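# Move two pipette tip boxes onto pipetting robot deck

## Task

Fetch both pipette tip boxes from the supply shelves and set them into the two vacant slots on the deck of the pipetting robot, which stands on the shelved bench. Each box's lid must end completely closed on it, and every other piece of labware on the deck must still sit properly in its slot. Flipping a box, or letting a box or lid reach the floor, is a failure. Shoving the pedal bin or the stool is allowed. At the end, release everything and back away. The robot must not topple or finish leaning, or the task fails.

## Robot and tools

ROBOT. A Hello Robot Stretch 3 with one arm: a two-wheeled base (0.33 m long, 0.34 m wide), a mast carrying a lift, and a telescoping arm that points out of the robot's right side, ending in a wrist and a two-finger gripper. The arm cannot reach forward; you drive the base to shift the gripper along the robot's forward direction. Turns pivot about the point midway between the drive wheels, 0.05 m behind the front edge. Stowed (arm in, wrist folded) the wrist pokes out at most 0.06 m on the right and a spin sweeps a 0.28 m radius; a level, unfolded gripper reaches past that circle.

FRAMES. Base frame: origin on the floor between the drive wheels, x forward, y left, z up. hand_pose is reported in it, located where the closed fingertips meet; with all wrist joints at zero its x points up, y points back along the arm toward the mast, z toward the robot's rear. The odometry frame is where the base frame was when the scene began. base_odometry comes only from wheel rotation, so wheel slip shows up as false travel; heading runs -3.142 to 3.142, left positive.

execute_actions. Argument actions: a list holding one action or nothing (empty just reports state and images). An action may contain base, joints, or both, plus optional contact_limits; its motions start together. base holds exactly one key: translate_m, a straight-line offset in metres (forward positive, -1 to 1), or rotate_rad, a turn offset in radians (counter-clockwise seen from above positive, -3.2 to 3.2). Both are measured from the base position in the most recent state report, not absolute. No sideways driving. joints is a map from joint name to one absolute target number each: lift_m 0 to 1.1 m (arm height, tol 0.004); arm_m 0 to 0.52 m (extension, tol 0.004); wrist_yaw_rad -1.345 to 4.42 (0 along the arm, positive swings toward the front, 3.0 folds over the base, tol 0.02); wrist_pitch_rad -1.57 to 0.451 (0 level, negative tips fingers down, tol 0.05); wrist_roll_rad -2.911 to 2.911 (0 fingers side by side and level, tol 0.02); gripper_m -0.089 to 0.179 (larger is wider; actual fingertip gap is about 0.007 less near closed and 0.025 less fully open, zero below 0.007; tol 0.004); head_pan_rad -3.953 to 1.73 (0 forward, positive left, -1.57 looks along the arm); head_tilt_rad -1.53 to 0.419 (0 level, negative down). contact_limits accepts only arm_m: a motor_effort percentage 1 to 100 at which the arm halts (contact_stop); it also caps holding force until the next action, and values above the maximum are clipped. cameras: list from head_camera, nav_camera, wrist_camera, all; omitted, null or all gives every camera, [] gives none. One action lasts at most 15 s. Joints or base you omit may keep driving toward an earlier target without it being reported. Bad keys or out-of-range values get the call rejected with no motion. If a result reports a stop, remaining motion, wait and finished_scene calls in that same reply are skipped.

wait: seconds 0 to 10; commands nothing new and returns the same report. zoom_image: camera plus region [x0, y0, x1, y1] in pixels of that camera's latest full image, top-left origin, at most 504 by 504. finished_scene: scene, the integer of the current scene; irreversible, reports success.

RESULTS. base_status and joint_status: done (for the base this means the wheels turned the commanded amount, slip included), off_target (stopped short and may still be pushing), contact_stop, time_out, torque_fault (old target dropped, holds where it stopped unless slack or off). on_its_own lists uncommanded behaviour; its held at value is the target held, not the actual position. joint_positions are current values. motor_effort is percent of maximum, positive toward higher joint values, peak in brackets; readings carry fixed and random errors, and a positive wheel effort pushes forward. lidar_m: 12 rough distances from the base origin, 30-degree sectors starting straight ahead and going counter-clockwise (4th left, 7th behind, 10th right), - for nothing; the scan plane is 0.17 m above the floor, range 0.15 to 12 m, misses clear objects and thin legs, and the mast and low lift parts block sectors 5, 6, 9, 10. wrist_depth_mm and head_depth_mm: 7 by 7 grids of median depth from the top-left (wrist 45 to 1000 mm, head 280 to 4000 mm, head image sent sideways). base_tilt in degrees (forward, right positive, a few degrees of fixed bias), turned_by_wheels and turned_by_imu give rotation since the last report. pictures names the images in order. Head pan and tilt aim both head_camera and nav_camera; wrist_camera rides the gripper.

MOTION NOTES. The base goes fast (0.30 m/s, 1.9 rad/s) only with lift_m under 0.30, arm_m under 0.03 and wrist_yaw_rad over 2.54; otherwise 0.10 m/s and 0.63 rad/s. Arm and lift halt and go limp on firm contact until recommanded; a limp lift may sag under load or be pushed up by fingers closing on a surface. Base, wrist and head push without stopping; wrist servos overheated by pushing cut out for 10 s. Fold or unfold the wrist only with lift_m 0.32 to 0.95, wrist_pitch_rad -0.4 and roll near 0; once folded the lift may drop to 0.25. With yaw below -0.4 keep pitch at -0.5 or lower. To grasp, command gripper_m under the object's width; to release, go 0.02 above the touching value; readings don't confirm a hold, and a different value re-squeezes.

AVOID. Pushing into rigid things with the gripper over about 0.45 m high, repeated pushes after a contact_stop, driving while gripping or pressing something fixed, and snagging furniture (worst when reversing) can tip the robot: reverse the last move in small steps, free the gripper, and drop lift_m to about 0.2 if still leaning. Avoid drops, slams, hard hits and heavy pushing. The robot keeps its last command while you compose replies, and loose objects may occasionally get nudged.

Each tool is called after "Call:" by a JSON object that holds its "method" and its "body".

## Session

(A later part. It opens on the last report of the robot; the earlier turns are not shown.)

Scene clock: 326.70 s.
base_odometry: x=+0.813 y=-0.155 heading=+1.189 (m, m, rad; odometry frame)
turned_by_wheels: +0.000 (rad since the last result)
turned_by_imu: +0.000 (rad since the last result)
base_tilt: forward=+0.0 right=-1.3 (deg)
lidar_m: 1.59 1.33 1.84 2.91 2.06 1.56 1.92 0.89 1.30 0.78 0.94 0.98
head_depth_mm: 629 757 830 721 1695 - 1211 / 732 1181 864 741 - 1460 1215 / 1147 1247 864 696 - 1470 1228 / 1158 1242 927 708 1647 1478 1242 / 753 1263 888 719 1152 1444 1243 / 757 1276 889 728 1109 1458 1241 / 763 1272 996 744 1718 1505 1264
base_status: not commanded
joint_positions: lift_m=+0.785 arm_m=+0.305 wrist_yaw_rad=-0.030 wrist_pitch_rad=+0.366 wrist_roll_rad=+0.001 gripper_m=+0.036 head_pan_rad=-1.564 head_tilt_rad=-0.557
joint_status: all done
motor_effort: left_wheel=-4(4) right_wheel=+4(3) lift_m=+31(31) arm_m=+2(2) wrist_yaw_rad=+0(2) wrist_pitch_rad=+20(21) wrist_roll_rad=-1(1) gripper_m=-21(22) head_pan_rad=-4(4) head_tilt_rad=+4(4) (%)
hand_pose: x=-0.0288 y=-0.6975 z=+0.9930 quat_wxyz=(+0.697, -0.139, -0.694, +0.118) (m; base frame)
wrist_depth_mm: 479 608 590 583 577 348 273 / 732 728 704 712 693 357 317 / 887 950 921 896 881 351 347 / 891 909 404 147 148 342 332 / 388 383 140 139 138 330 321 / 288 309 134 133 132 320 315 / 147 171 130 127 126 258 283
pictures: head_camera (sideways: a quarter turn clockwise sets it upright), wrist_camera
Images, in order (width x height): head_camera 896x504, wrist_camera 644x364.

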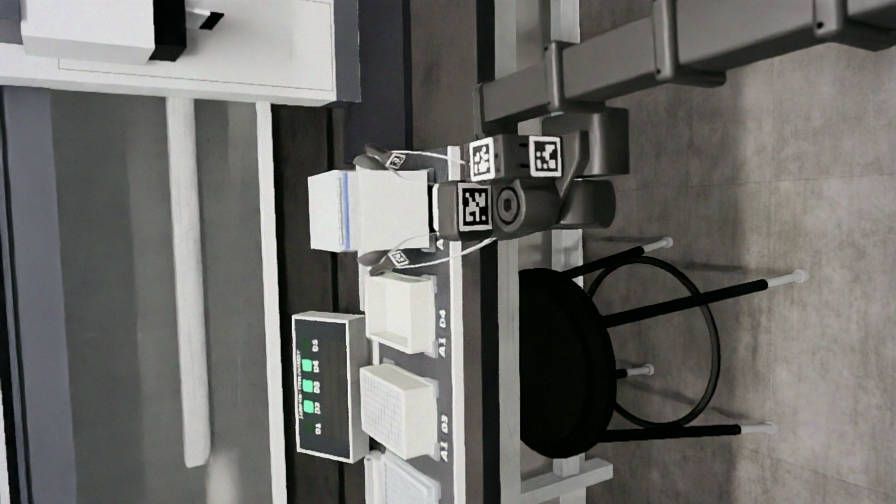

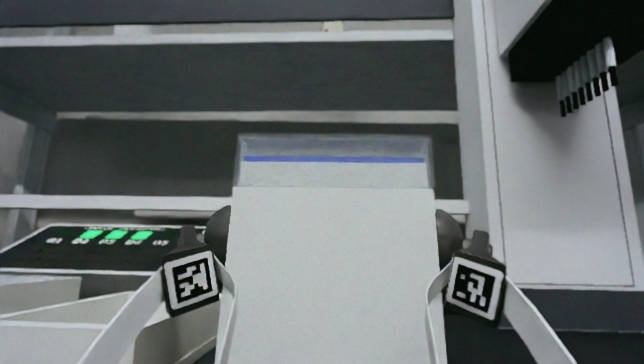

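Call:
{"method": "execute_actions", "body": {"actions": [{"base":{"translate_m":0.002},"joints":{"lift_m":0.789,"arm_m":0.325},"contact_limits":{"arm_m":10}}], "cameras": []}}

Call:
{"method": "execute_actions", "body": {"actions": [{"joints":{"lift_m":0.778}}], "cameras": ["wrist_camera","head_camera"]}}

Call:
{"method": "zoom_image", "body": {"camera": "head_camera", "region": [280,130,480,330]}}

Scene clock: 339.57 s.
base_odometry: x=+0.813 y=-0.153 heading=+1.189 (m, m, rad; odometry frame)
turned_by_wheels: +0.000 (rad since the last result)
turned_by_imu: -0.001 (rad since the last result)
base_tilt: forward=+0.0 right=-1.3 (deg)
lidar_m: 1.59 1.32 1.83 2.91 2.07 1.57 1.93 0.89 1.31 0.78 0.94 0.97
head_depth_mm: 628 750 829 719 1696 - 1221 / 732 1183 862 748 1703 1457 1220 / 1149 1233 866 718 1680 1466 1230 / 1154 1242 968 718 1662 1488 1233 / 753 1269 892 722 1142 1458 1242 / 755 1266 884 728 1114 1462 1257 / 760 1271 994 742 1712 1509 1251
base_status: done
joint_positions: lift_m=+0.789 arm_m=+0.325 wrist_yaw_rad=-0.032 wrist_pitch_rad=+0.366 wrist_roll_rad=+0.000 gripper_m=+0.036 head_pan_rad=-1.564 head_tilt_rad=-0.557
joint_status: all done
motor_effort: left_wheel=-3(7) right_wheel=+4(11) lift_m=+44(46) arm_m=+2(1) wrist_yaw_rad=+3(4) wrist_pitch_rad=+20(20) wrist_roll_rad=+0(1) gripper_m=-21(22) head_pan_rad=-4(4) head_tilt_rad=+4(4) (%)
contact_limits: arm_m 10 (drawing in: default 21, maximum 33; extending or still: default 26, maximum 43)
hand_pose: x=-0.0294 y=-0.7174 z=+0.9967 quat_wxyz=(+0.698, -0.140, -0.693, +0.117) (m; base frame)
wrist_depth_mm: 589 579 571 599 559 347 262 / 735 712 712 703 686 342 301 / 888 908 876 885 886 335 321 / 891 870 384 148 148 324 317 / 369 365 140 139 138 314 307 / 294 294 134 132 132 305 300 / 195 172 129 127 127 274 295
pictures: none
No camera images: the call's "cameras" was empty. Leave "cameras" out to get every camera's image.

Scene clock: 340.33 s.
base_odometry: x=+0.813 y=-0.153 heading=+1.189 (m, m, rad; odometry frame)
turned_by_wheels: +0.000 (rad since the last result)
turned_by_imu: +0.000 (rad since the last result)
base_tilt: forward=+0.0 right=-1.3 (deg)
lidar_m: 1.59 1.32 1.84 2.92 2.06 1.57 1.92 0.89 1.31 0.78 0.94 0.98
head_depth_mm: 630 752 832 720 1691 - 1204 / 732 1190 862 741 - 1451 1214 / 1157 1228 867 719 1671 1472 1215 / 1159 1242 925 719 1671 1472 1231 / 754 1265 898 722 1142 1453 1239 / 761 1259 883 730 1114 1456 1249 / 760 1269 998 745 1709 1509 1263
base_status: not commanded
joint_positions: lift_m=+0.778 arm_m=+0.325 wrist_yaw_rad=-0.032 wrist_pitch_rad=+0.373 wrist_roll_rad=+0.000 gripper_m=+0.036 head_pan_rad=-1.564 head_tilt_rad=-0.557
joint_status: all done
motor_effort: left_wheel=-3(4) right_wheel=+4(4) lift_m=+31(38) arm_m=+2(2) wrist_yaw_rad=+3(3) wrist_pitch_rad=+17(20) wrist_roll_rad=+0(0) gripper_m=-21(20) head_pan_rad=-4(4) head_tilt_rad=+4(4) (%)
hand_pose: x=-0.0293 y=-0.7170 z=+0.9878 quat_wxyz=(+0.697, -0.142, -0.692, +0.120) (m; base frame)
wrist_depth_mm: 595 611 615 572 571 348 268 / 742 714 721 706 685 342 315 / 906 901 890 872 882 333 324 / 834 885 387 145 145 326 317 / 357 352 140 138 138 312 309 / 245 289 134 134 133 302 299 / 128 164 131 128 128 231 267
pictures: head_camera (sideways: a quarter turn clockwise sets it upright), wrist_camera
Images, in order (width x height): head_camera 896x504, wrist_camera 644x364.

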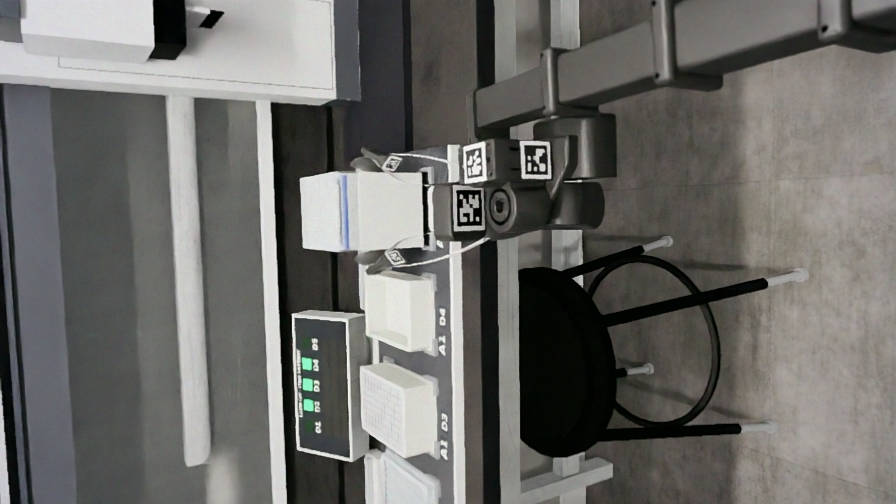

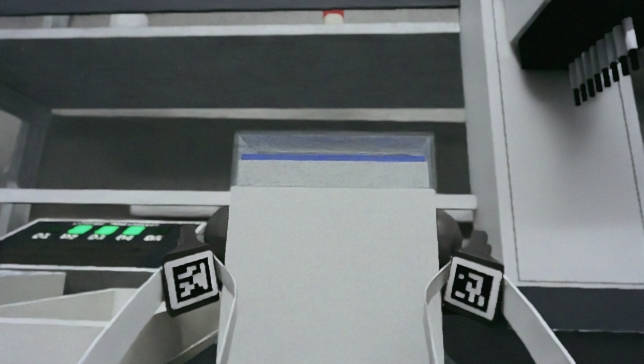

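Region (280, 130, 480, 330) of head_camera's 896x504 image, scaled by 2.520, with more detail than that image has.

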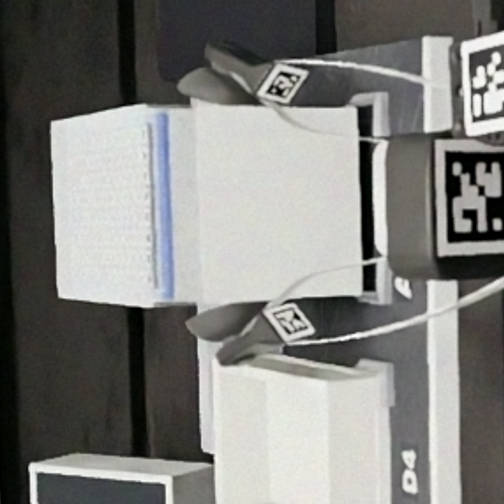

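Call:
{"method": "execute_actions", "body": {"actions": [{"base":{"translate_m":-0.002},"joints":{"arm_m":0.320}}], "cameras": []}}

Call:
{"method": "execute_actions", "body": {"actions": [{"joints":{"lift_m":0.77}}], "cameras": ["wrist_camera","head_camera"]}}

Call:
{"method": "zoom_image", "body": {"camera": "head_camera", "region": [280,130,480,330]}}

Scene clock: 349.03 s.
base_odometry: x=+0.813 y=-0.155 heading=+1.189 (m, m, rad; odometry frame)
turned_by_wheels: +0.000 (rad since the last result)
turned_by_imu: -0.001 (rad since the last result)
base_tilt: forward=+0.0 right=-1.3 (deg)
lidar_m: 1.59 1.33 1.84 2.91 2.06 1.56 1.92 0.89 1.30 0.78 0.94 0.98
head_depth_mm: 628 759 833 720 1689 - 1212 / 730 1172 860 740 - 1462 1217 / 1159 1231 869 714 1647 1470 1232 / 1163 1246 928 719 1667 1481 1237 / 754 1252 895 721 1134 1458 1243 / 758 1264 883 728 1108 1464 1246 / 762 1267 998 745 1702 1511 1263
base_status: done
joint_positions: lift_m=+0.778 arm_m=+0.320 wrist_yaw_rad=-0.031 wrist_pitch_rad=+0.373 wrist_roll_rad=+0.000 gripper_m=+0.036 head_pan_rad=-1.564 head_tilt_rad=-0.557
joint_status: all done
motor_effort: left_wheel=-3(9) right_wheel=+4(6) lift_m=+30(30) arm_m=-4(3) wrist_yaw_rad=+1(3) wrist_pitch_rad=+16(16) wrist_roll_rad=+0(0) gripper_m=-20(21) head_pan_rad=-4(4) head_tilt_rad=+4(4) (%)
hand_pose: x=-0.0290 y=-0.7126 z=+0.9878 quat_wxyz=(+0.697, -0.142, -0.692, +0.120) (m; base frame)
wrist_depth_mm: 586 590 617 608 570 350 266 / 754 734 702 712 697 344 323 / 910 930 888 901 889 341 334 / 842 888 393 145 146 326 319 / 362 361 140 139 137 317 310 / 243 296 134 133 132 308 300 / 132 169 132 129 128 231 268
pictures: none
No camera images: the call's "cameras" was empty. Leave "cameras" out to get every camera's image.

Scene clock: 349.73 s.
base_odometry: x=+0.813 y=-0.155 heading=+1.189 (m, m, rad; odometry frame)
turned_by_wheels: +0.000 (rad since the last result)
turned_by_imu: +0.000 (rad since the last result)
base_tilt: forward=+0.0 right=-1.3 (deg)
lidar_m: 1.59 1.33 1.84 2.91 2.07 1.56 1.92 0.89 1.30 0.78 0.94 0.98
head_depth_mm: 628 757 831 723 1685 - 1219 / 734 1176 863 742 - 1468 1219 / 1163 1229 866 715 - 1462 1229 / 1155 1253 924 724 1663 1469 1232 / 753 1266 895 721 1139 1450 1247 / 754 1267 885 727 1111 1471 1250 / 760 1267 1003 742 1710 1525 1252
base_status: not commanded
joint_positions: lift_m=+0.770 arm_m=+0.320 wrist_yaw_rad=-0.031 wrist_pitch_rad=+0.380 wrist_roll_rad=+0.000 gripper_m=+0.036 head_pan_rad=-1.564 head_tilt_rad=-0.557
joint_status: all done
motor_effort: left_wheel=-3(3) right_wheel=+3(4) lift_m=+30(31) arm_m=-3(4) wrist_yaw_rad=+1(1) wrist_pitch_rad=+13(16) wrist_roll_rad=+0(0) gripper_m=-21(21) head_pan_rad=-4(4) head_tilt_rad=+4(4) (%)
hand_pose: x=-0.0289 y=-0.7120 z=+0.9815 quat_wxyz=(+0.697, -0.144, -0.692, +0.123) (m; base frame)
wrist_depth_mm: 590 618 618 585 583 345 272 / 737 731 726 722 712 346 338 / 902 897 903 894 889 338 331 / 894 917 390 143 143 329 319 / 350 349 139 137 137 320 313 / 232 269 135 133 133 307 300 / 133 156 132 130 129 221 243
pictures: head_camera (sideways: a quarter turn clockwise sets it upright), wrist_camera
Images, in order (width x height): head_camera 896x504, wrist_camera 644x364.

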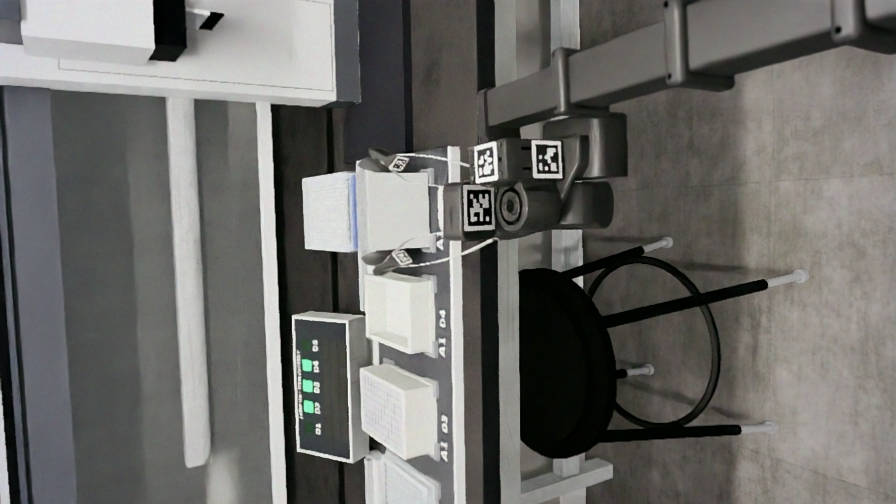

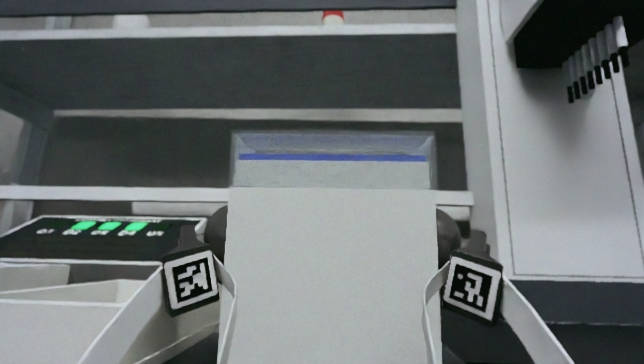

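Region (280, 130, 480, 330) of head_camera's 896x504 image, scaled by 2.520, with more detail than that image has.

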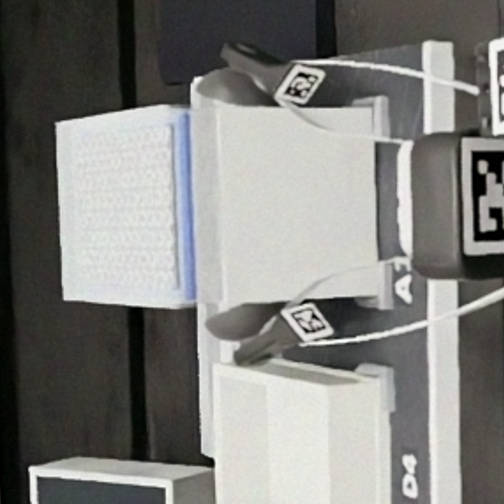

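Well placed; a bit lower.

Call:
{"method": "execute_actions", "body": {"actions": [{"joints":{"lift_m":0.762}}], "cameras": ["wrist_camera","head_camera"]}}

Call:
{"method": "zoom_image", "body": {"camera": "head_camera", "region": [280,130,480,330]}}

Scene clock: 358.87 s.
base_odometry: x=+0.813 y=-0.155 heading=+1.189 (m, m, rad; odometry frame)
turned_by_wheels: +0.000 (rad since the last result)
turned_by_imu: +0.000 (rad since the last result)
base_tilt: forward=+0.0 right=-1.3 (deg)
lidar_m: 1.59 1.33 1.84 2.90 2.05 1.56 1.92 0.89 1.30 0.78 0.94 0.98
head_depth_mm: 630 757 831 720 1688 - - / 731 1180 863 727 - 1463 1215 / 1161 1242 867 712 - 1480 1227 / 1154 1240 921 716 1672 1472 1233 / 751 1263 897 722 1145 1465 1244 / 757 1262 885 732 1111 1463 1251 / 760 1271 999 748 1721 1524 1250
base_status: not commanded
joint_positions: lift_m=+0.762 arm_m=+0.320 wrist_yaw_rad=-0.031 wrist_pitch_rad=+0.402 wrist_roll_rad=+0.000 gripper_m=+0.036 head_pan_rad=-1.564 head_tilt_rad=-0.557
joint_status: all done
motor_effort: left_wheel=-3(3) right_wheel=+3(3) lift_m=+27(30) arm_m=-3(3) wrist_yaw_rad=+1(1) wrist_pitch_rad=+4(14) wrist_roll_rad=+0(0) gripper_m=-21(21) head_pan_rad=-4(4) head_tilt_rad=+4(5) (%)
hand_pose: x=-0.0288 y=-0.7104 z=+0.9790 quat_wxyz=(+0.695, -0.151, -0.690, +0.130) (m; base frame)
wrist_depth_mm: 612 601 587 590 584 350 276 / 720 718 698 713 696 351 348 / 915 932 904 896 907 343 339 / 834 877 393 142 143 334 321 / 361 359 138 137 137 320 317 / 218 273 135 133 134 307 303 / 133 157 132 130 129 208 245
pictures: head_camera (sideways: a quarter turn clockwise sets it upright), wrist_camera
Images, in order (width x height): head_camera 896x504, wrist_camera 644x364.

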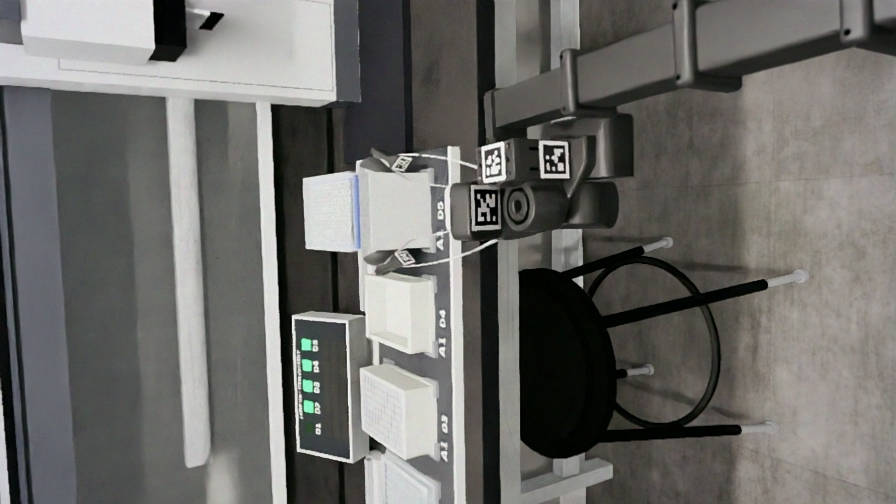

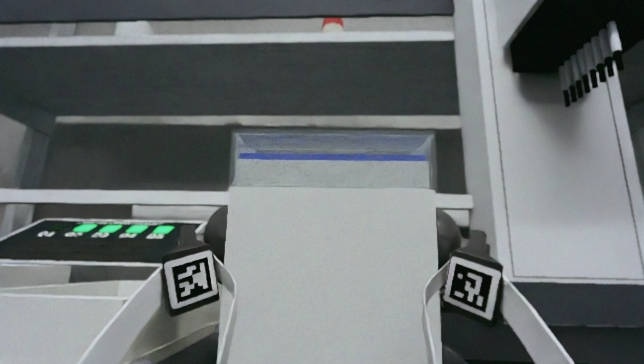

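Region (280, 130, 480, 330) of head_camera's 896x504 image, scaled by 2.520, with more detail than that image has.

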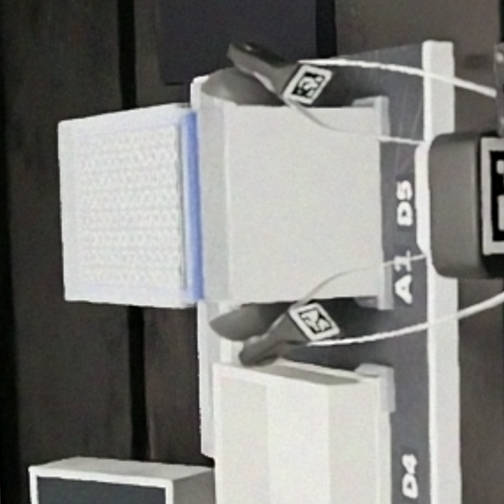

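Call:
{"method": "execute_actions", "body": {"actions": [{"joints":{"gripper_m":0.112,"lift_m":0.766}}], "cameras": []}}

Call:
{"method": "execute_actions", "body": {"actions": [{"joints":{"arm_m":0.15}}], "cameras": []}}

Call:
{"method": "execute_actions", "body": {"actions": [{"base":{"translate_m":-0.2},"joints":{"wrist_pitch_rad":0,"wrist_yaw_rad":0.5,"lift_m":0.88,"head_pan_rad":-1.3}}], "cameras": ["wrist_camera","head_camera"]}}

Scene clock: 367.30 s.
base_odometry: x=+0.813 y=-0.155 heading=+1.189 (m, m, rad; odometry frame)
turned_by_wheels: +0.000 (rad since the last result)
turned_by_imu: -0.001 (rad since the last result)
base_tilt: forward=+0.0 right=-1.3 (deg)
lidar_m: 1.59 1.32 1.84 2.91 2.06 1.57 1.93 0.89 1.31 0.78 0.94 0.98
head_depth_mm: 627 758 833 721 1693 - - / 733 1176 861 741 - 1456 1220 / 1157 1236 867 716 - 1473 1225 / 1155 1244 925 719 1679 1480 1240 / 751 1261 895 721 1141 1439 1239 / 758 1267 880 727 1113 1457 1248 / 759 1270 997 746 1705 1514 1257
base_status: not commanded
joint_positions: lift_m=+0.766 arm_m=+0.320 wrist_yaw_rad=-0.031 wrist_pitch_rad=+0.389 wrist_roll_rad=+0.000 gripper_m=+0.112 head_pan_rad=-1.564 head_tilt_rad=-0.557
joint_status: all done
motor_effort: left_wheel=-2(3) right_wheel=+3(3) lift_m=+43(43) arm_m=-3(3) wrist_yaw_rad=+1(1) wrist_pitch_rad=+10(10) wrist_roll_rad=+0(0) gripper_m=+1(83) head_pan_rad=-4(4) head_tilt_rad=+5(4) (%)
hand_pose: x=-0.0289 y=-0.7114 z=+0.9793 quat_wxyz=(+0.696, -0.147, -0.691, +0.126) (m; base frame)
wrist_depth_mm: 623 609 614 608 611 347 275 / 723 723 700 717 695 353 337 / 878 913 936 884 903 339 337 / 897 868 389 144 144 332 322 / 350 350 140 139 139 316 312 / 218 295 137 135 134 - 302 / 133 157 133 131 131 205 238
pictures: none
No camera images: the call's "cameras" was empty. Leave "cameras" out to get every camera's image.

Scene clock: 369.80 s.
base_odometry: x=+0.813 y=-0.155 heading=+1.189 (m, m, rad; odometry frame)
turned_by_wheels: +0.000 (rad since the last result)
turned_by_imu: +0.000 (rad since the last result)
base_tilt: forward=+0.0 right=-1.3 (deg)
lidar_m: 1.59 1.32 1.83 2.91 2.06 1.57 1.92 0.89 1.30 0.78 0.94 0.98
head_depth_mm: 629 758 834 721 1684 - - / 731 1184 859 739 1693 - 1166 / 1152 1236 863 703 1727 - 1199 / 1155 1244 925 725 1667 1438 1238 / 753 1259 893 720 1133 1454 1245 / 755 1267 887 730 1115 1464 1252 / 762 1281 997 745 1689 1512 1253
base_status: not commanded
joint_positions: lift_m=+0.766 arm_m=+0.150 wrist_yaw_rad=-0.030 wrist_pitch_rad=+0.389 wrist_roll_rad=+0.000 gripper_m=+0.112 head_pan_rad=-1.564 head_tilt_rad=-0.557
joint_status: all done
motor_effort: left_wheel=-2(2) right_wheel=+3(3) lift_m=+42(43) arm_m=-3(2) wrist_yaw_rad=+1(1) wrist_pitch_rad=+9(10) wrist_roll_rad=+0(0) gripper_m=+0(0) head_pan_rad=-4(4) head_tilt_rad=+4(4) (%)
hand_pose: x=-0.0289 y=-0.5414 z=+0.9793 quat_wxyz=(+0.696, -0.147, -0.691, +0.126) (m; base frame)
wrist_depth_mm: - 630 645 638 615 438 - / 773 631 619 611 596 434 774 / 913 - - - 847 503 880 / - - - - - 496 - / - 551 922 304 914 483 972 / 308 326 359 295 534 - 863 / 254 251 249 246 248 253 296
pictures: none
No camera images: the call's "cameras" was empty. Leave "cameras" out to get every camera's image.

Scene clock: 373.17 s.
base_odometry: x=+0.738 y=-0.340 heading=+1.188 (m, m, rad; odometry frame)
turned_by_wheels: +0.000 (rad since the last result)
turned_by_imu: -0.001 (rad since the last result)
base_tilt: forward=-0.1 right=-1.3 (deg)
lidar_m: 1.62 1.52 2.13 2.92 1.94 1.39 1.72 1.81 0.75 1.10 0.84 1.13
head_depth_mm: 604 721 802 704 - 1354 1211 / 1134 1214 974 753 - 1412 1219 / 1164 1246 867 722 1724 1474 1229 / 1200 1290 906 741 1671 1448 1233 / 804 1327 928 763 1180 1482 1245 / 828 1427 952 801 1694 1457 1244 / 851 1440 1144 847 1917 1509 1259
base_status: done
joint_positions: lift_m=+0.880 arm_m=+0.150 wrist_yaw_rad=+0.498 wrist_pitch_rad=-0.016 wrist_roll_rad=+0.000 gripper_m=+0.112 head_pan_rad=-1.307 head_tilt_rad=-0.557
joint_status: all done
motor_effort: left_wheel=-3(9) right_wheel=+4(5) lift_m=+42(45) arm_m=-4(4) wrist_yaw_rad=+3(6) wrist_pitch_rad=+7(11) wrist_roll_rad=+0(0) gripper_m=+1(0) head_pan_rad=+5(32) head_tilt_rad=+4(4) (%)
hand_pose: x=+0.1007 y=-0.5201 z=+0.9903 quat_wxyz=(+0.687, +0.180, -0.683, +0.168) (m; base frame)
wrist_depth_mm: - - - - 933 864 353 / - - - - - 825 360 / - - - - 939 875 369 / - 686 501 349 387 672 373 / 745 460 383 355 354 404 366 / - - 329 292 282 - 283 / - - 772 327 236 212 223
pictures: head_camera (sideways: a quarter turn clockwise sets it upright), wrist_camera
Images, in order (width x height): head_camera 896x504, wrist_camera 644x364.

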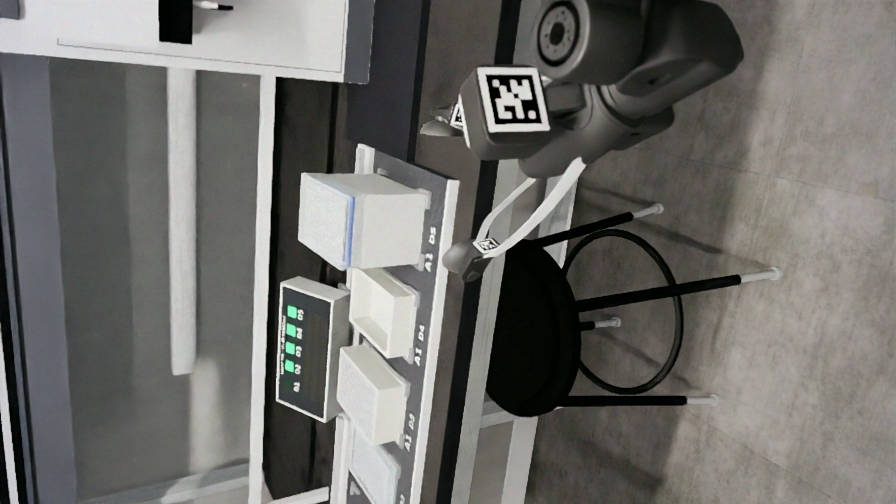

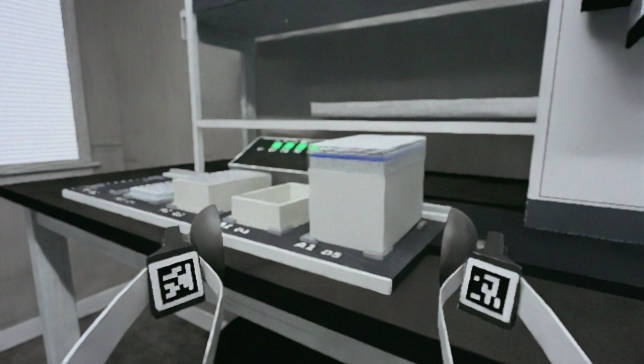

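Call:
{"method": "zoom_image", "body": {"camera": "wrist_camera", "region": [280,120,470,300]}}

Call:
{"method": "zoom_image", "body": {"camera": "head_camera", "region": [290,130,470,310]}}

Region (280, 120, 470, 300) of wrist_camera's 644x364 image, scaled by 2.653; it fills the top 477 rows of this view, and the rest is white.

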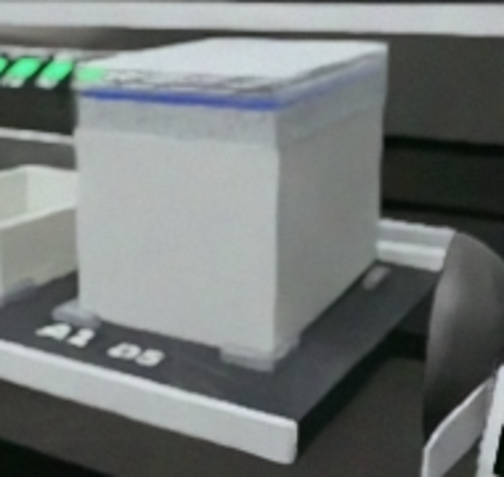

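Region (290, 130, 470, 310) of head_camera's 896x504 image, scaled by 2.800, with more detail than that image has.

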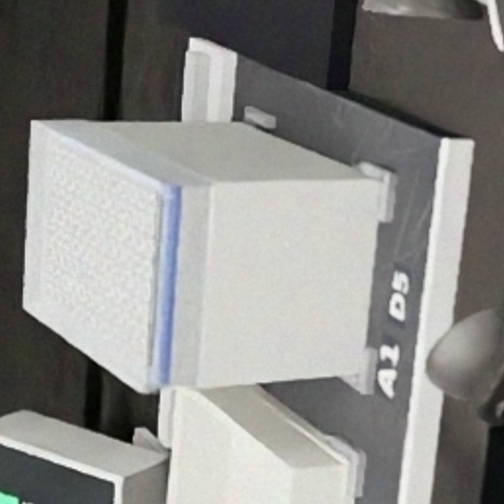

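Call:
{"method": "execute_actions", "body": {"actions": [{"base":{"translate_m":0.2},"joints":{"wrist_pitch_rad":0.41,"wrist_yaw_rad":-0.03,"lift_m":0.768,"head_pan_rad":-1.57,"arm_m":0.13}}], "cameras": ["wrist_camera"]}}

Call:
{"method": "execute_actions", "body": {"actions": [{"joints":{"arm_m":0.265}}], "cameras": ["wrist_camera"]}}

Scene clock: 392.23 s.
base_odometry: x=+0.813 y=-0.155 heading=+1.188 (m, m, rad; odometry frame)
turned_by_wheels: +0.000 (rad since the last result)
turned_by_imu: -0.001 (rad since the last result)
base_tilt: forward=+0.0 right=-1.3 (deg)
lidar_m: 1.59 1.33 1.84 2.91 2.06 1.56 1.92 0.89 1.30 0.78 0.94 0.98
head_depth_mm: 629 755 834 722 1682 - - / 731 1185 862 737 1684 - - / 1155 1233 866 703 1708 - 1191 / 1153 1242 919 720 1677 1436 1241 / 751 1263 895 723 1145 1451 1242 / 755 1272 887 730 1115 1460 1247 / 761 1275 1002 742 1692 1509 1261
base_status: done
joint_positions: lift_m=+0.768 arm_m=+0.130 wrist_yaw_rad=-0.028 wrist_pitch_rad=+0.384 wrist_roll_rad=+0.000 gripper_m=+0.112 head_pan_rad=-1.563 head_tilt_rad=-0.557
joint_status: all done
motor_effort: left_wheel=-3(5) right_wheel=+4(10) lift_m=+29(37) arm_m=-4(1) wrist_yaw_rad=-3(3) wrist_pitch_rad=+12(12) wrist_roll_rad=+0(0) gripper_m=+1(0) head_pan_rad=-5(33) head_tilt_rad=+4(5) (%)
hand_pose: x=-0.0282 y=-0.5217 z=+0.9807 quat_wxyz=(+0.696, -0.144, -0.692, +0.125) (m; base frame)
wrist_depth_mm: - 669 664 646 620 460 - / 828 656 654 633 609 447 - / 983 - - - 870 496 854 / - - - - - 516 - / - 587 764 324 943 500 - / 325 330 359 316 522 - 924 / 260 261 266 265 261 259 302
pictures: wrist_camera
Images, in order (width x height): wrist_camera 644x364.

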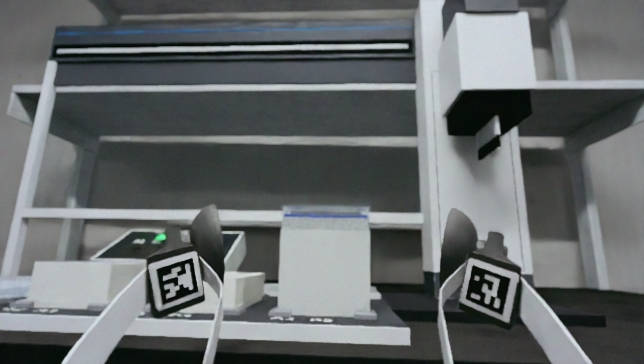

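Scene clock: 394.47 s.
base_odometry: x=+0.813 y=-0.155 heading=+1.188 (m, m, rad; odometry frame)
turned_by_wheels: +0.000 (rad since the last result)
turned_by_imu: +0.000 (rad since the last result)
base_tilt: forward=+0.0 right=-1.3 (deg)
lidar_m: 1.59 1.33 1.84 2.91 2.07 1.56 1.92 0.89 1.31 0.78 0.94 0.98
head_depth_mm: 631 757 827 722 1689 - 1174 / 731 1174 863 727 - 1410 1225 / 1153 1233 867 701 - 1431 1228 / 1160 1241 924 705 1676 1463 1237 / 751 1258 897 722 1138 1455 1243 / 756 1260 882 728 1111 1463 1253 / 760 1274 993 742 1709 1509 1254
base_status: not commanded
joint_positions: lift_m=+0.768 arm_m=+0.265 wrist_yaw_rad=-0.029 wrist_pitch_rad=+0.385 wrist_roll_rad=+0.000 gripper_m=+0.112 head_pan_rad=-1.563 head_tilt_rad=-0.557
joint_status: all done
motor_effort: left_wheel=-3(3) right_wheel=+3(3) lift_m=+29(30) arm_m=+2(2) wrist_yaw_rad=-2(2) wrist_pitch_rad=+11(12) wrist_roll_rad=+0(0) gripper_m=+0(0) head_pan_rad=-4(5) head_tilt_rad=+4(4) (%)
hand_pose: x=-0.0284 y=-0.6561 z=+0.9809 quat_wxyz=(+0.696, -0.145, -0.692, +0.125) (m; base frame)
wrist_depth_mm: 528 518 512 513 491 343 314 / 719 733 725 716 707 377 611 / 951 945 969 975 952 392 774 / 933 941 955 210 927 383 785 / 836 411 828 193 314 367 367 / 235 298 229 189 188 - 358 / 187 184 188 184 183 230 245
pictures: wrist_camera
Images, in order (width x height): wrist_camera 644x364.

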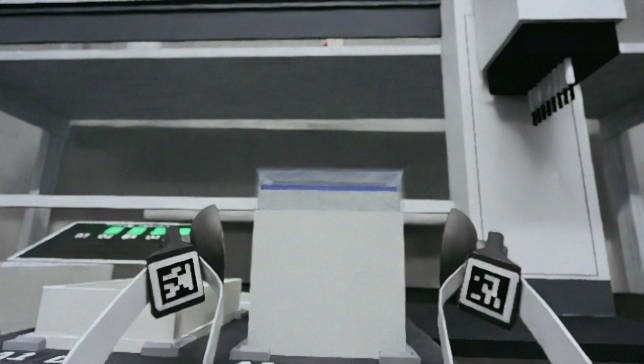

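Call:
{"method": "execute_actions", "body": {"actions": [{"joints":{"arm_m":0.319},"contact_limits":{"arm_m":10}}], "cameras": []}}

Call:
{"method": "execute_actions", "body": {"actions": [{"joints":{"gripper_m":0.04}}], "cameras": []}}

Call:
{"method": "execute_actions", "body": {"actions": [{"base":{"translate_m":0.009},"joints":{"wrist_yaw_rad":-0.085,"arm_m":0.316}}], "cameras": ["wrist_camera","head_camera"]}}

Scene clock: 402.13 s.
base_odometry: x=+0.813 y=-0.155 heading=+1.188 (m, m, rad; odometry frame)
turned_by_wheels: +0.000 (rad since the last result)
turned_by_imu: -0.001 (rad since the last result)
base_tilt: forward=+0.0 right=-1.3 (deg)
lidar_m: 1.59 1.33 1.84 2.91 2.07 1.56 1.92 0.89 1.30 0.78 0.94 0.98
head_depth_mm: 629 759 832 722 1685 - 1190 / 733 1179 864 741 - 1458 1215 / 1153 1233 867 709 - 1464 1229 / 1159 1238 925 719 1671 1474 1228 / 751 1263 897 720 1136 1457 1243 / 761 1266 881 728 1117 1466 1251 / 761 1269 995 745 1692 1516 1264
base_status: not commanded
joint_positions: lift_m=+0.768 arm_m=+0.319 wrist_yaw_rad=-0.029 wrist_pitch_rad=+0.385 wrist_roll_rad=+0.000 gripper_m=+0.112 head_pan_rad=-1.563 head_tilt_rad=-0.557
joint_status: all done
motor_effort: left_wheel=-3(3) right_wheel=+3(3) lift_m=+29(29) arm_m=+2(2) wrist_yaw_rad=-2(2) wrist_pitch_rad=+11(11) wrist_roll_rad=+0(0) gripper_m=+0(0) head_pan_rad=-5(5) head_tilt_rad=+4(4) (%)
contact_limits: arm_m 10 (drawing in: default 21, maximum 33; extending or still: default 26, maximum 43)
hand_pose: x=-0.0284 y=-0.7101 z=+0.9809 quat_wxyz=(+0.696, -0.145, -0.692, +0.125) (m; base frame)
wrist_depth_mm: 604 600 593 610 604 352 275 / 730 730 711 709 697 351 343 / 909 922 927 894 890 339 337 / 888 893 394 145 145 329 322 / 355 353 141 140 139 318 314 / 231 296 138 136 135 - 304 / 135 156 135 132 132 210 244
pictures: none
No camera images: the call's "cameras" was empty. Leave "cameras" out to get every camera's image.

Scene clock: 403.33 s.
base_odometry: x=+0.813 y=-0.155 heading=+1.188 (m, m, rad; odometry frame)
turned_by_wheels: +0.000 (rad since the last result)
turned_by_imu: +0.000 (rad since the last result)
base_tilt: forward=+0.0 right=-1.3 (deg)
lidar_m: 1.59 1.33 1.83 2.91 2.06 1.57 1.92 0.89 1.30 0.78 0.94 0.98
head_depth_mm: 629 756 833 719 1701 - 1191 / 731 1175 858 740 - 1461 1222 / 1155 1236 867 713 - 1464 1227 / 1154 1247 922 716 1662 1492 1230 / 752 1262 897 721 1133 1455 1242 / 755 1270 885 730 1114 1467 1241 / 762 1272 996 746 1699 1512 1256
base_status: not commanded
joint_positions: lift_m=+0.768 arm_m=+0.319 wrist_yaw_rad=-0.029 wrist_pitch_rad=+0.389 wrist_roll_rad=+0.000 gripper_m=+0.041 head_pan_rad=-1.563 head_tilt_rad=-0.557
joint_status: all done
motor_effort: left_wheel=-3(3) right_wheel=+3(3) lift_m=+29(29) arm_m=+1(2) wrist_yaw_rad=-2(2) wrist_pitch_rad=+10(11) wrist_roll_rad=+0(0) gripper_m=-19(97) head_pan_rad=-4(4) head_tilt_rad=+4(4) (%)
hand_pose: x=-0.0284 y=-0.7099 z=+0.9817 quat_wxyz=(+0.696, -0.146, -0.691, +0.126) (m; base frame)
wrist_depth_mm: 614 608 582 582 595 345 274 / 736 715 696 731 704 353 346 / 903 913 886 889 872 343 338 / 839 880 394 144 143 329 326 / 361 356 139 137 137 319 313 / 241 277 135 134 134 309 302 / 134 155 133 131 130 226 250
pictures: none
No camera images: the call's "cameras" was empty. Leave "cameras" out to get every camera's image.

Scene clock: 404.40 s.
base_odometry: x=+0.816 y=-0.146 heading=+1.188 (m, m, rad; odometry frame)
turned_by_wheels: +0.000 (rad since the last result)
turned_by_imu: +0.000 (rad since the last result)
base_tilt: forward=+0.0 right=-1.2 (deg)
lidar_m: 1.58 1.32 1.82 2.91 2.06 1.57 1.93 0.90 1.31 0.78 0.93 0.97
head_depth_mm: 630 754 834 719 1701 - 1189 / 734 1208 861 739 - 1467 1217 / 1149 1241 863 703 - 1479 1227 / 1155 1238 1012 715 1643 1471 1238 / 752 1268 891 727 1138 1448 1250 / 757 1267 885 728 1112 1450 1246 / 757 1272 1001 753 1721 1523 1262
base_status: done
joint_positions: lift_m=+0.768 arm_m=+0.316 wrist_yaw_rad=-0.070 wrist_pitch_rad=+0.389 wrist_roll_rad=+0.002 gripper_m=+0.041 head_pan_rad=-1.563 head_tilt_rad=-0.557
joint_status: all done
on_its_own: wrist_yaw_rad is at rest, and its effort (-18) is outside its rest range (-12 to +12)
motor_effort: left_wheel=+0(6) right_wheel=-1(8) lift_m=+29(30) arm_m=-4(5) wrist_yaw_rad=-18(24) wrist_pitch_rad=+10(10) wrist_roll_rad=-1(1) gripper_m=-20(20) head_pan_rad=-5(5) head_tilt_rad=+4(4) (%)
hand_pose: x=-0.0387 y=-0.7069 z=+0.9817 quat_wxyz=(+0.698, -0.160, -0.689, +0.112) (m; base frame)
wrist_depth_mm: 610 591 576 589 587 336 278 / 727 709 715 693 700 366 356 / 898 896 884 917 894 354 352 / 854 881 388 144 153 334 340 / 348 354 139 138 137 330 326 / 246 271 134 135 133 319 315 / 133 158 132 130 131 227 249
pictures: head_camera (sideways: a quarter turn clockwise sets it upright), wrist_camera
Images, in order (width x height): head_camera 896x504, wrist_camera 644x364.

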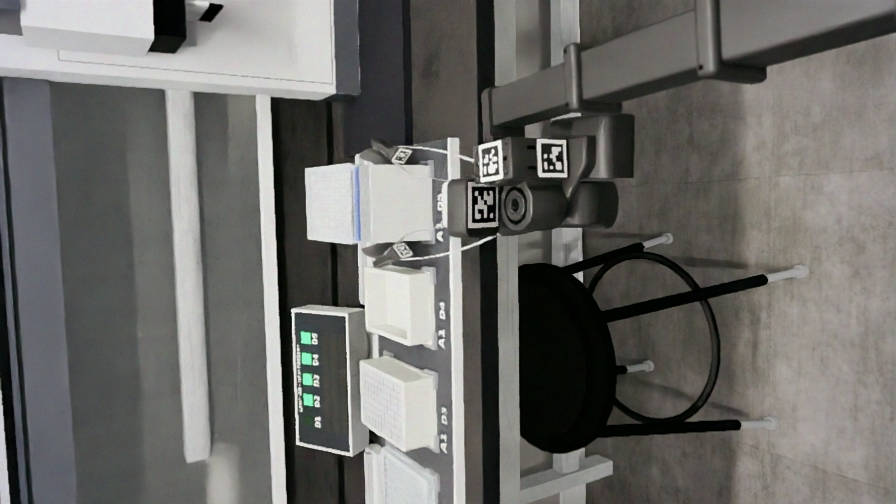

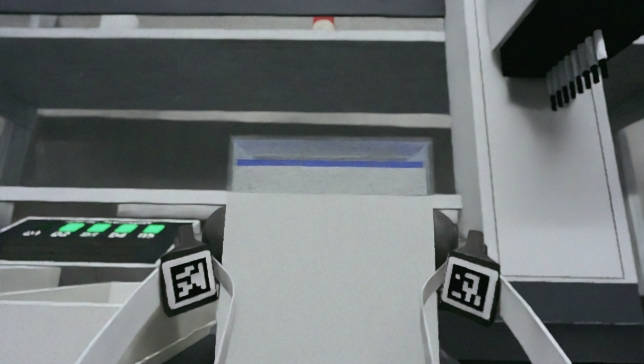

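Call:
{"method": "execute_actions", "body": {"actions": [{"joints":{"gripper_m":0.112,"wrist_yaw_rad":-0.07}}], "cameras": []}}

Call:
{"method": "execute_actions", "body": {"actions": [{"joints":{"arm_m":0.15}}], "cameras": []}}

Call:
{"method": "execute_actions", "body": {"actions": [{"base":{"translate_m":-0.2},"joints":{"wrist_pitch_rad":-0.4,"arm_m":0,"lift_m":0.6,"head_pan_rad":-1.3}}], "cameras": ["head_camera"]}}

Call:
{"method": "zoom_image", "body": {"camera": "head_camera", "region": [280,120,480,320]}}

Scene clock: 413.33 s.
base_odometry: x=+0.816 y=-0.146 heading=+1.188 (m, m, rad; odometry frame)
turned_by_wheels: +0.000 (rad since the last result)
turned_by_imu: -0.001 (rad since the last result)
base_tilt: forward=+0.0 right=-1.3 (deg)
lidar_m: 1.59 1.32 1.82 2.91 2.06 1.57 1.93 0.90 1.30 0.78 0.93 0.97
head_depth_mm: 632 752 830 721 1704 - 1188 / 733 1206 868 740 - 1460 1217 / 1159 1232 864 708 - 1467 1228 / 1167 1240 967 714 1642 1478 1235 / 754 1261 894 723 1137 1454 1238 / 754 1270 884 729 1116 1455 1252 / 761 1272 999 755 1725 1519 1263
base_status: not commanded
joint_positions: lift_m=+0.768 arm_m=+0.316 wrist_yaw_rad=-0.067 wrist_pitch_rad=+0.387 wrist_roll_rad=+0.002 gripper_m=+0.112 head_pan_rad=-1.563 head_tilt_rad=-0.557
joint_status: all done
motor_effort: left_wheel=-2(2) right_wheel=+2(2) lift_m=+29(30) arm_m=-4(4) wrist_yaw_rad=-3(19) wrist_pitch_rad=+10(11) wrist_roll_rad=-1(1) gripper_m=+0(82) head_pan_rad=-5(5) head_tilt_rad=+4(4) (%)
hand_pose: x=-0.0379 y=-0.7071 z=+0.9812 quat_wxyz=(+0.698, -0.159, -0.689, +0.112) (m; base frame)
wrist_depth_mm: 618 620 601 584 585 337 275 / 727 732 739 715 701 361 356 / 907 877 889 899 913 346 350 / 859 891 388 147 158 340 336 / 349 349 141 140 140 326 329 / 235 295 137 136 135 - 318 / 134 157 133 131 132 210 246
pictures: none
No camera images: the call's "cameras" was empty. Leave "cameras" out to get every camera's image.

Scene clock: 415.80 s.
base_odometry: x=+0.816 y=-0.146 heading=+1.188 (m, m, rad; odometry frame)
turned_by_wheels: +0.000 (rad since the last result)
turned_by_imu: +0.000 (rad since the last result)
base_tilt: forward=+0.0 right=-1.3 (deg)
lidar_m: 1.59 1.32 1.82 2.91 2.07 1.58 1.93 0.90 1.30 0.78 0.94 0.97
head_depth_mm: 632 752 831 720 1685 - - / 736 1211 864 727 1691 - 1164 / 1147 1240 867 700 1716 - 1202 / 1162 1241 929 720 1646 1449 1239 / 752 1250 893 722 1134 1455 1242 / 751 1260 885 726 1115 1454 1256 / 761 1267 1006 753 1711 1506 1253
base_status: not commanded
joint_positions: lift_m=+0.768 arm_m=+0.150 wrist_yaw_rad=-0.069 wrist_pitch_rad=+0.387 wrist_roll_rad=+0.002 gripper_m=+0.112 head_pan_rad=-1.563 head_tilt_rad=-0.556
joint_status: all done
motor_effort: left_wheel=-2(2) right_wheel=+2(2) lift_m=+29(29) arm_m=-4(6) wrist_yaw_rad=-2(4) wrist_pitch_rad=+11(11) wrist_roll_rad=-1(1) gripper_m=+1(0) head_pan_rad=-5(4) head_tilt_rad=+4(4) (%)
hand_pose: x=-0.0383 y=-0.5411 z=+0.9812 quat_wxyz=(+0.698, -0.159, -0.689, +0.112) (m; base frame)
wrist_depth_mm: 640 626 627 612 574 453 - / 754 618 619 617 571 439 - / 974 - - - 561 510 879 / - - - - 561 510 - / - 543 735 304 555 498 - / 297 338 316 294 504 - 925 / 249 248 247 245 254 259 303
pictures: none
No camera images: the call's "cameras" was empty. Leave "cameras" out to get every camera's image.

Scene clock: 418.87 s.
base_odometry: x=+0.741 y=-0.332 heading=+1.188 (m, m, rad; odometry frame)
turned_by_wheels: +0.000 (rad since the last result)
turned_by_imu: -0.001 (rad since the last result)
base_tilt: forward=+0.0 right=-1.3 (deg)
lidar_m: 1.62 1.51 2.11 2.93 1.94 1.39 1.73 1.82 0.76 1.10 0.83 1.12
head_depth_mm: 661 732 802 701 1635 1454 1210 / 1132 1208 975 711 1650 1464 1224 / 1168 1251 869 721 1703 1484 1221 / 1196 1290 918 733 1686 1445 1235 / 806 1344 928 766 1176 1492 1242 / 827 1413 957 802 1701 1460 1244 / 856 1447 1094 844 1891 1512 1262
base_status: done
joint_positions: lift_m=+0.600 arm_m=+0.003 wrist_yaw_rad=-0.069 wrist_pitch_rad=-0.415 wrist_roll_rad=+0.002 gripper_m=+0.112 head_pan_rad=-1.307 head_tilt_rad=-0.556
joint_status: all done
joint sent to its limit — the command would take arm_m past its lower limit, so that joint was sent only as far as its limit.
motor_effort: left_wheel=-3(8) right_wheel=+4(4) lift_m=+29(30) arm_m=-4(4) wrist_yaw_rad=-1(1) wrist_pitch_rad=+7(12) wrist_roll_rad=-1(1) gripper_m=+0(1) head_pan_rad=+5(34) head_tilt_rad=+4(4) (%)
hand_pose: x=-0.0370 y=-0.3725 z=+0.6136 quat_wxyz=(+0.686, +0.122, -0.697, -0.170) (m; base frame)
wrist_depth_mm: - - - - - - - / 617 674 - - - - - / - - - - - - - / - - - - - - - / - - - - - - 533 / 887 902 872 889 899 - 582 / 783 794 772 780 772 763 750
pictures: head_camera (sideways: a quarter turn clockwise sets it upright)
Images, in order (width x height): head_camera 896x504.

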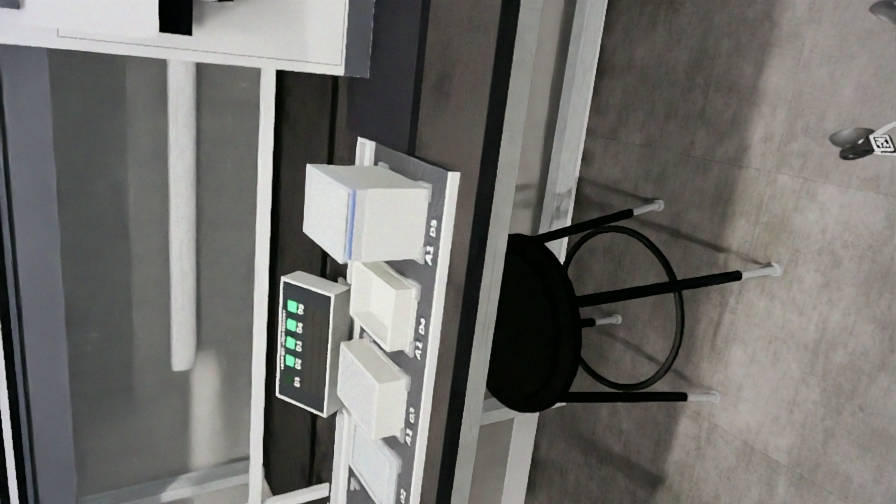

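Region (280, 120, 480, 320) of head_camera's 896x504 image, scaled by 2.520, with more detail than that image has.

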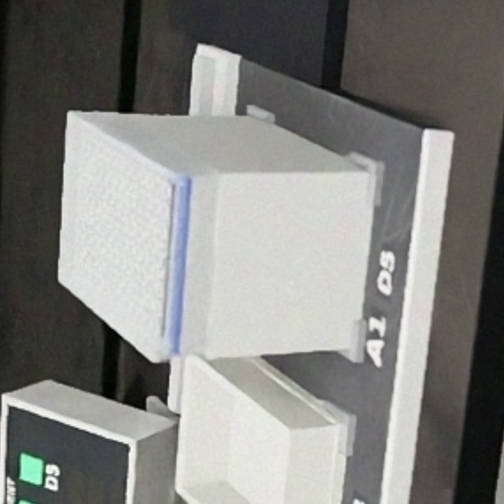

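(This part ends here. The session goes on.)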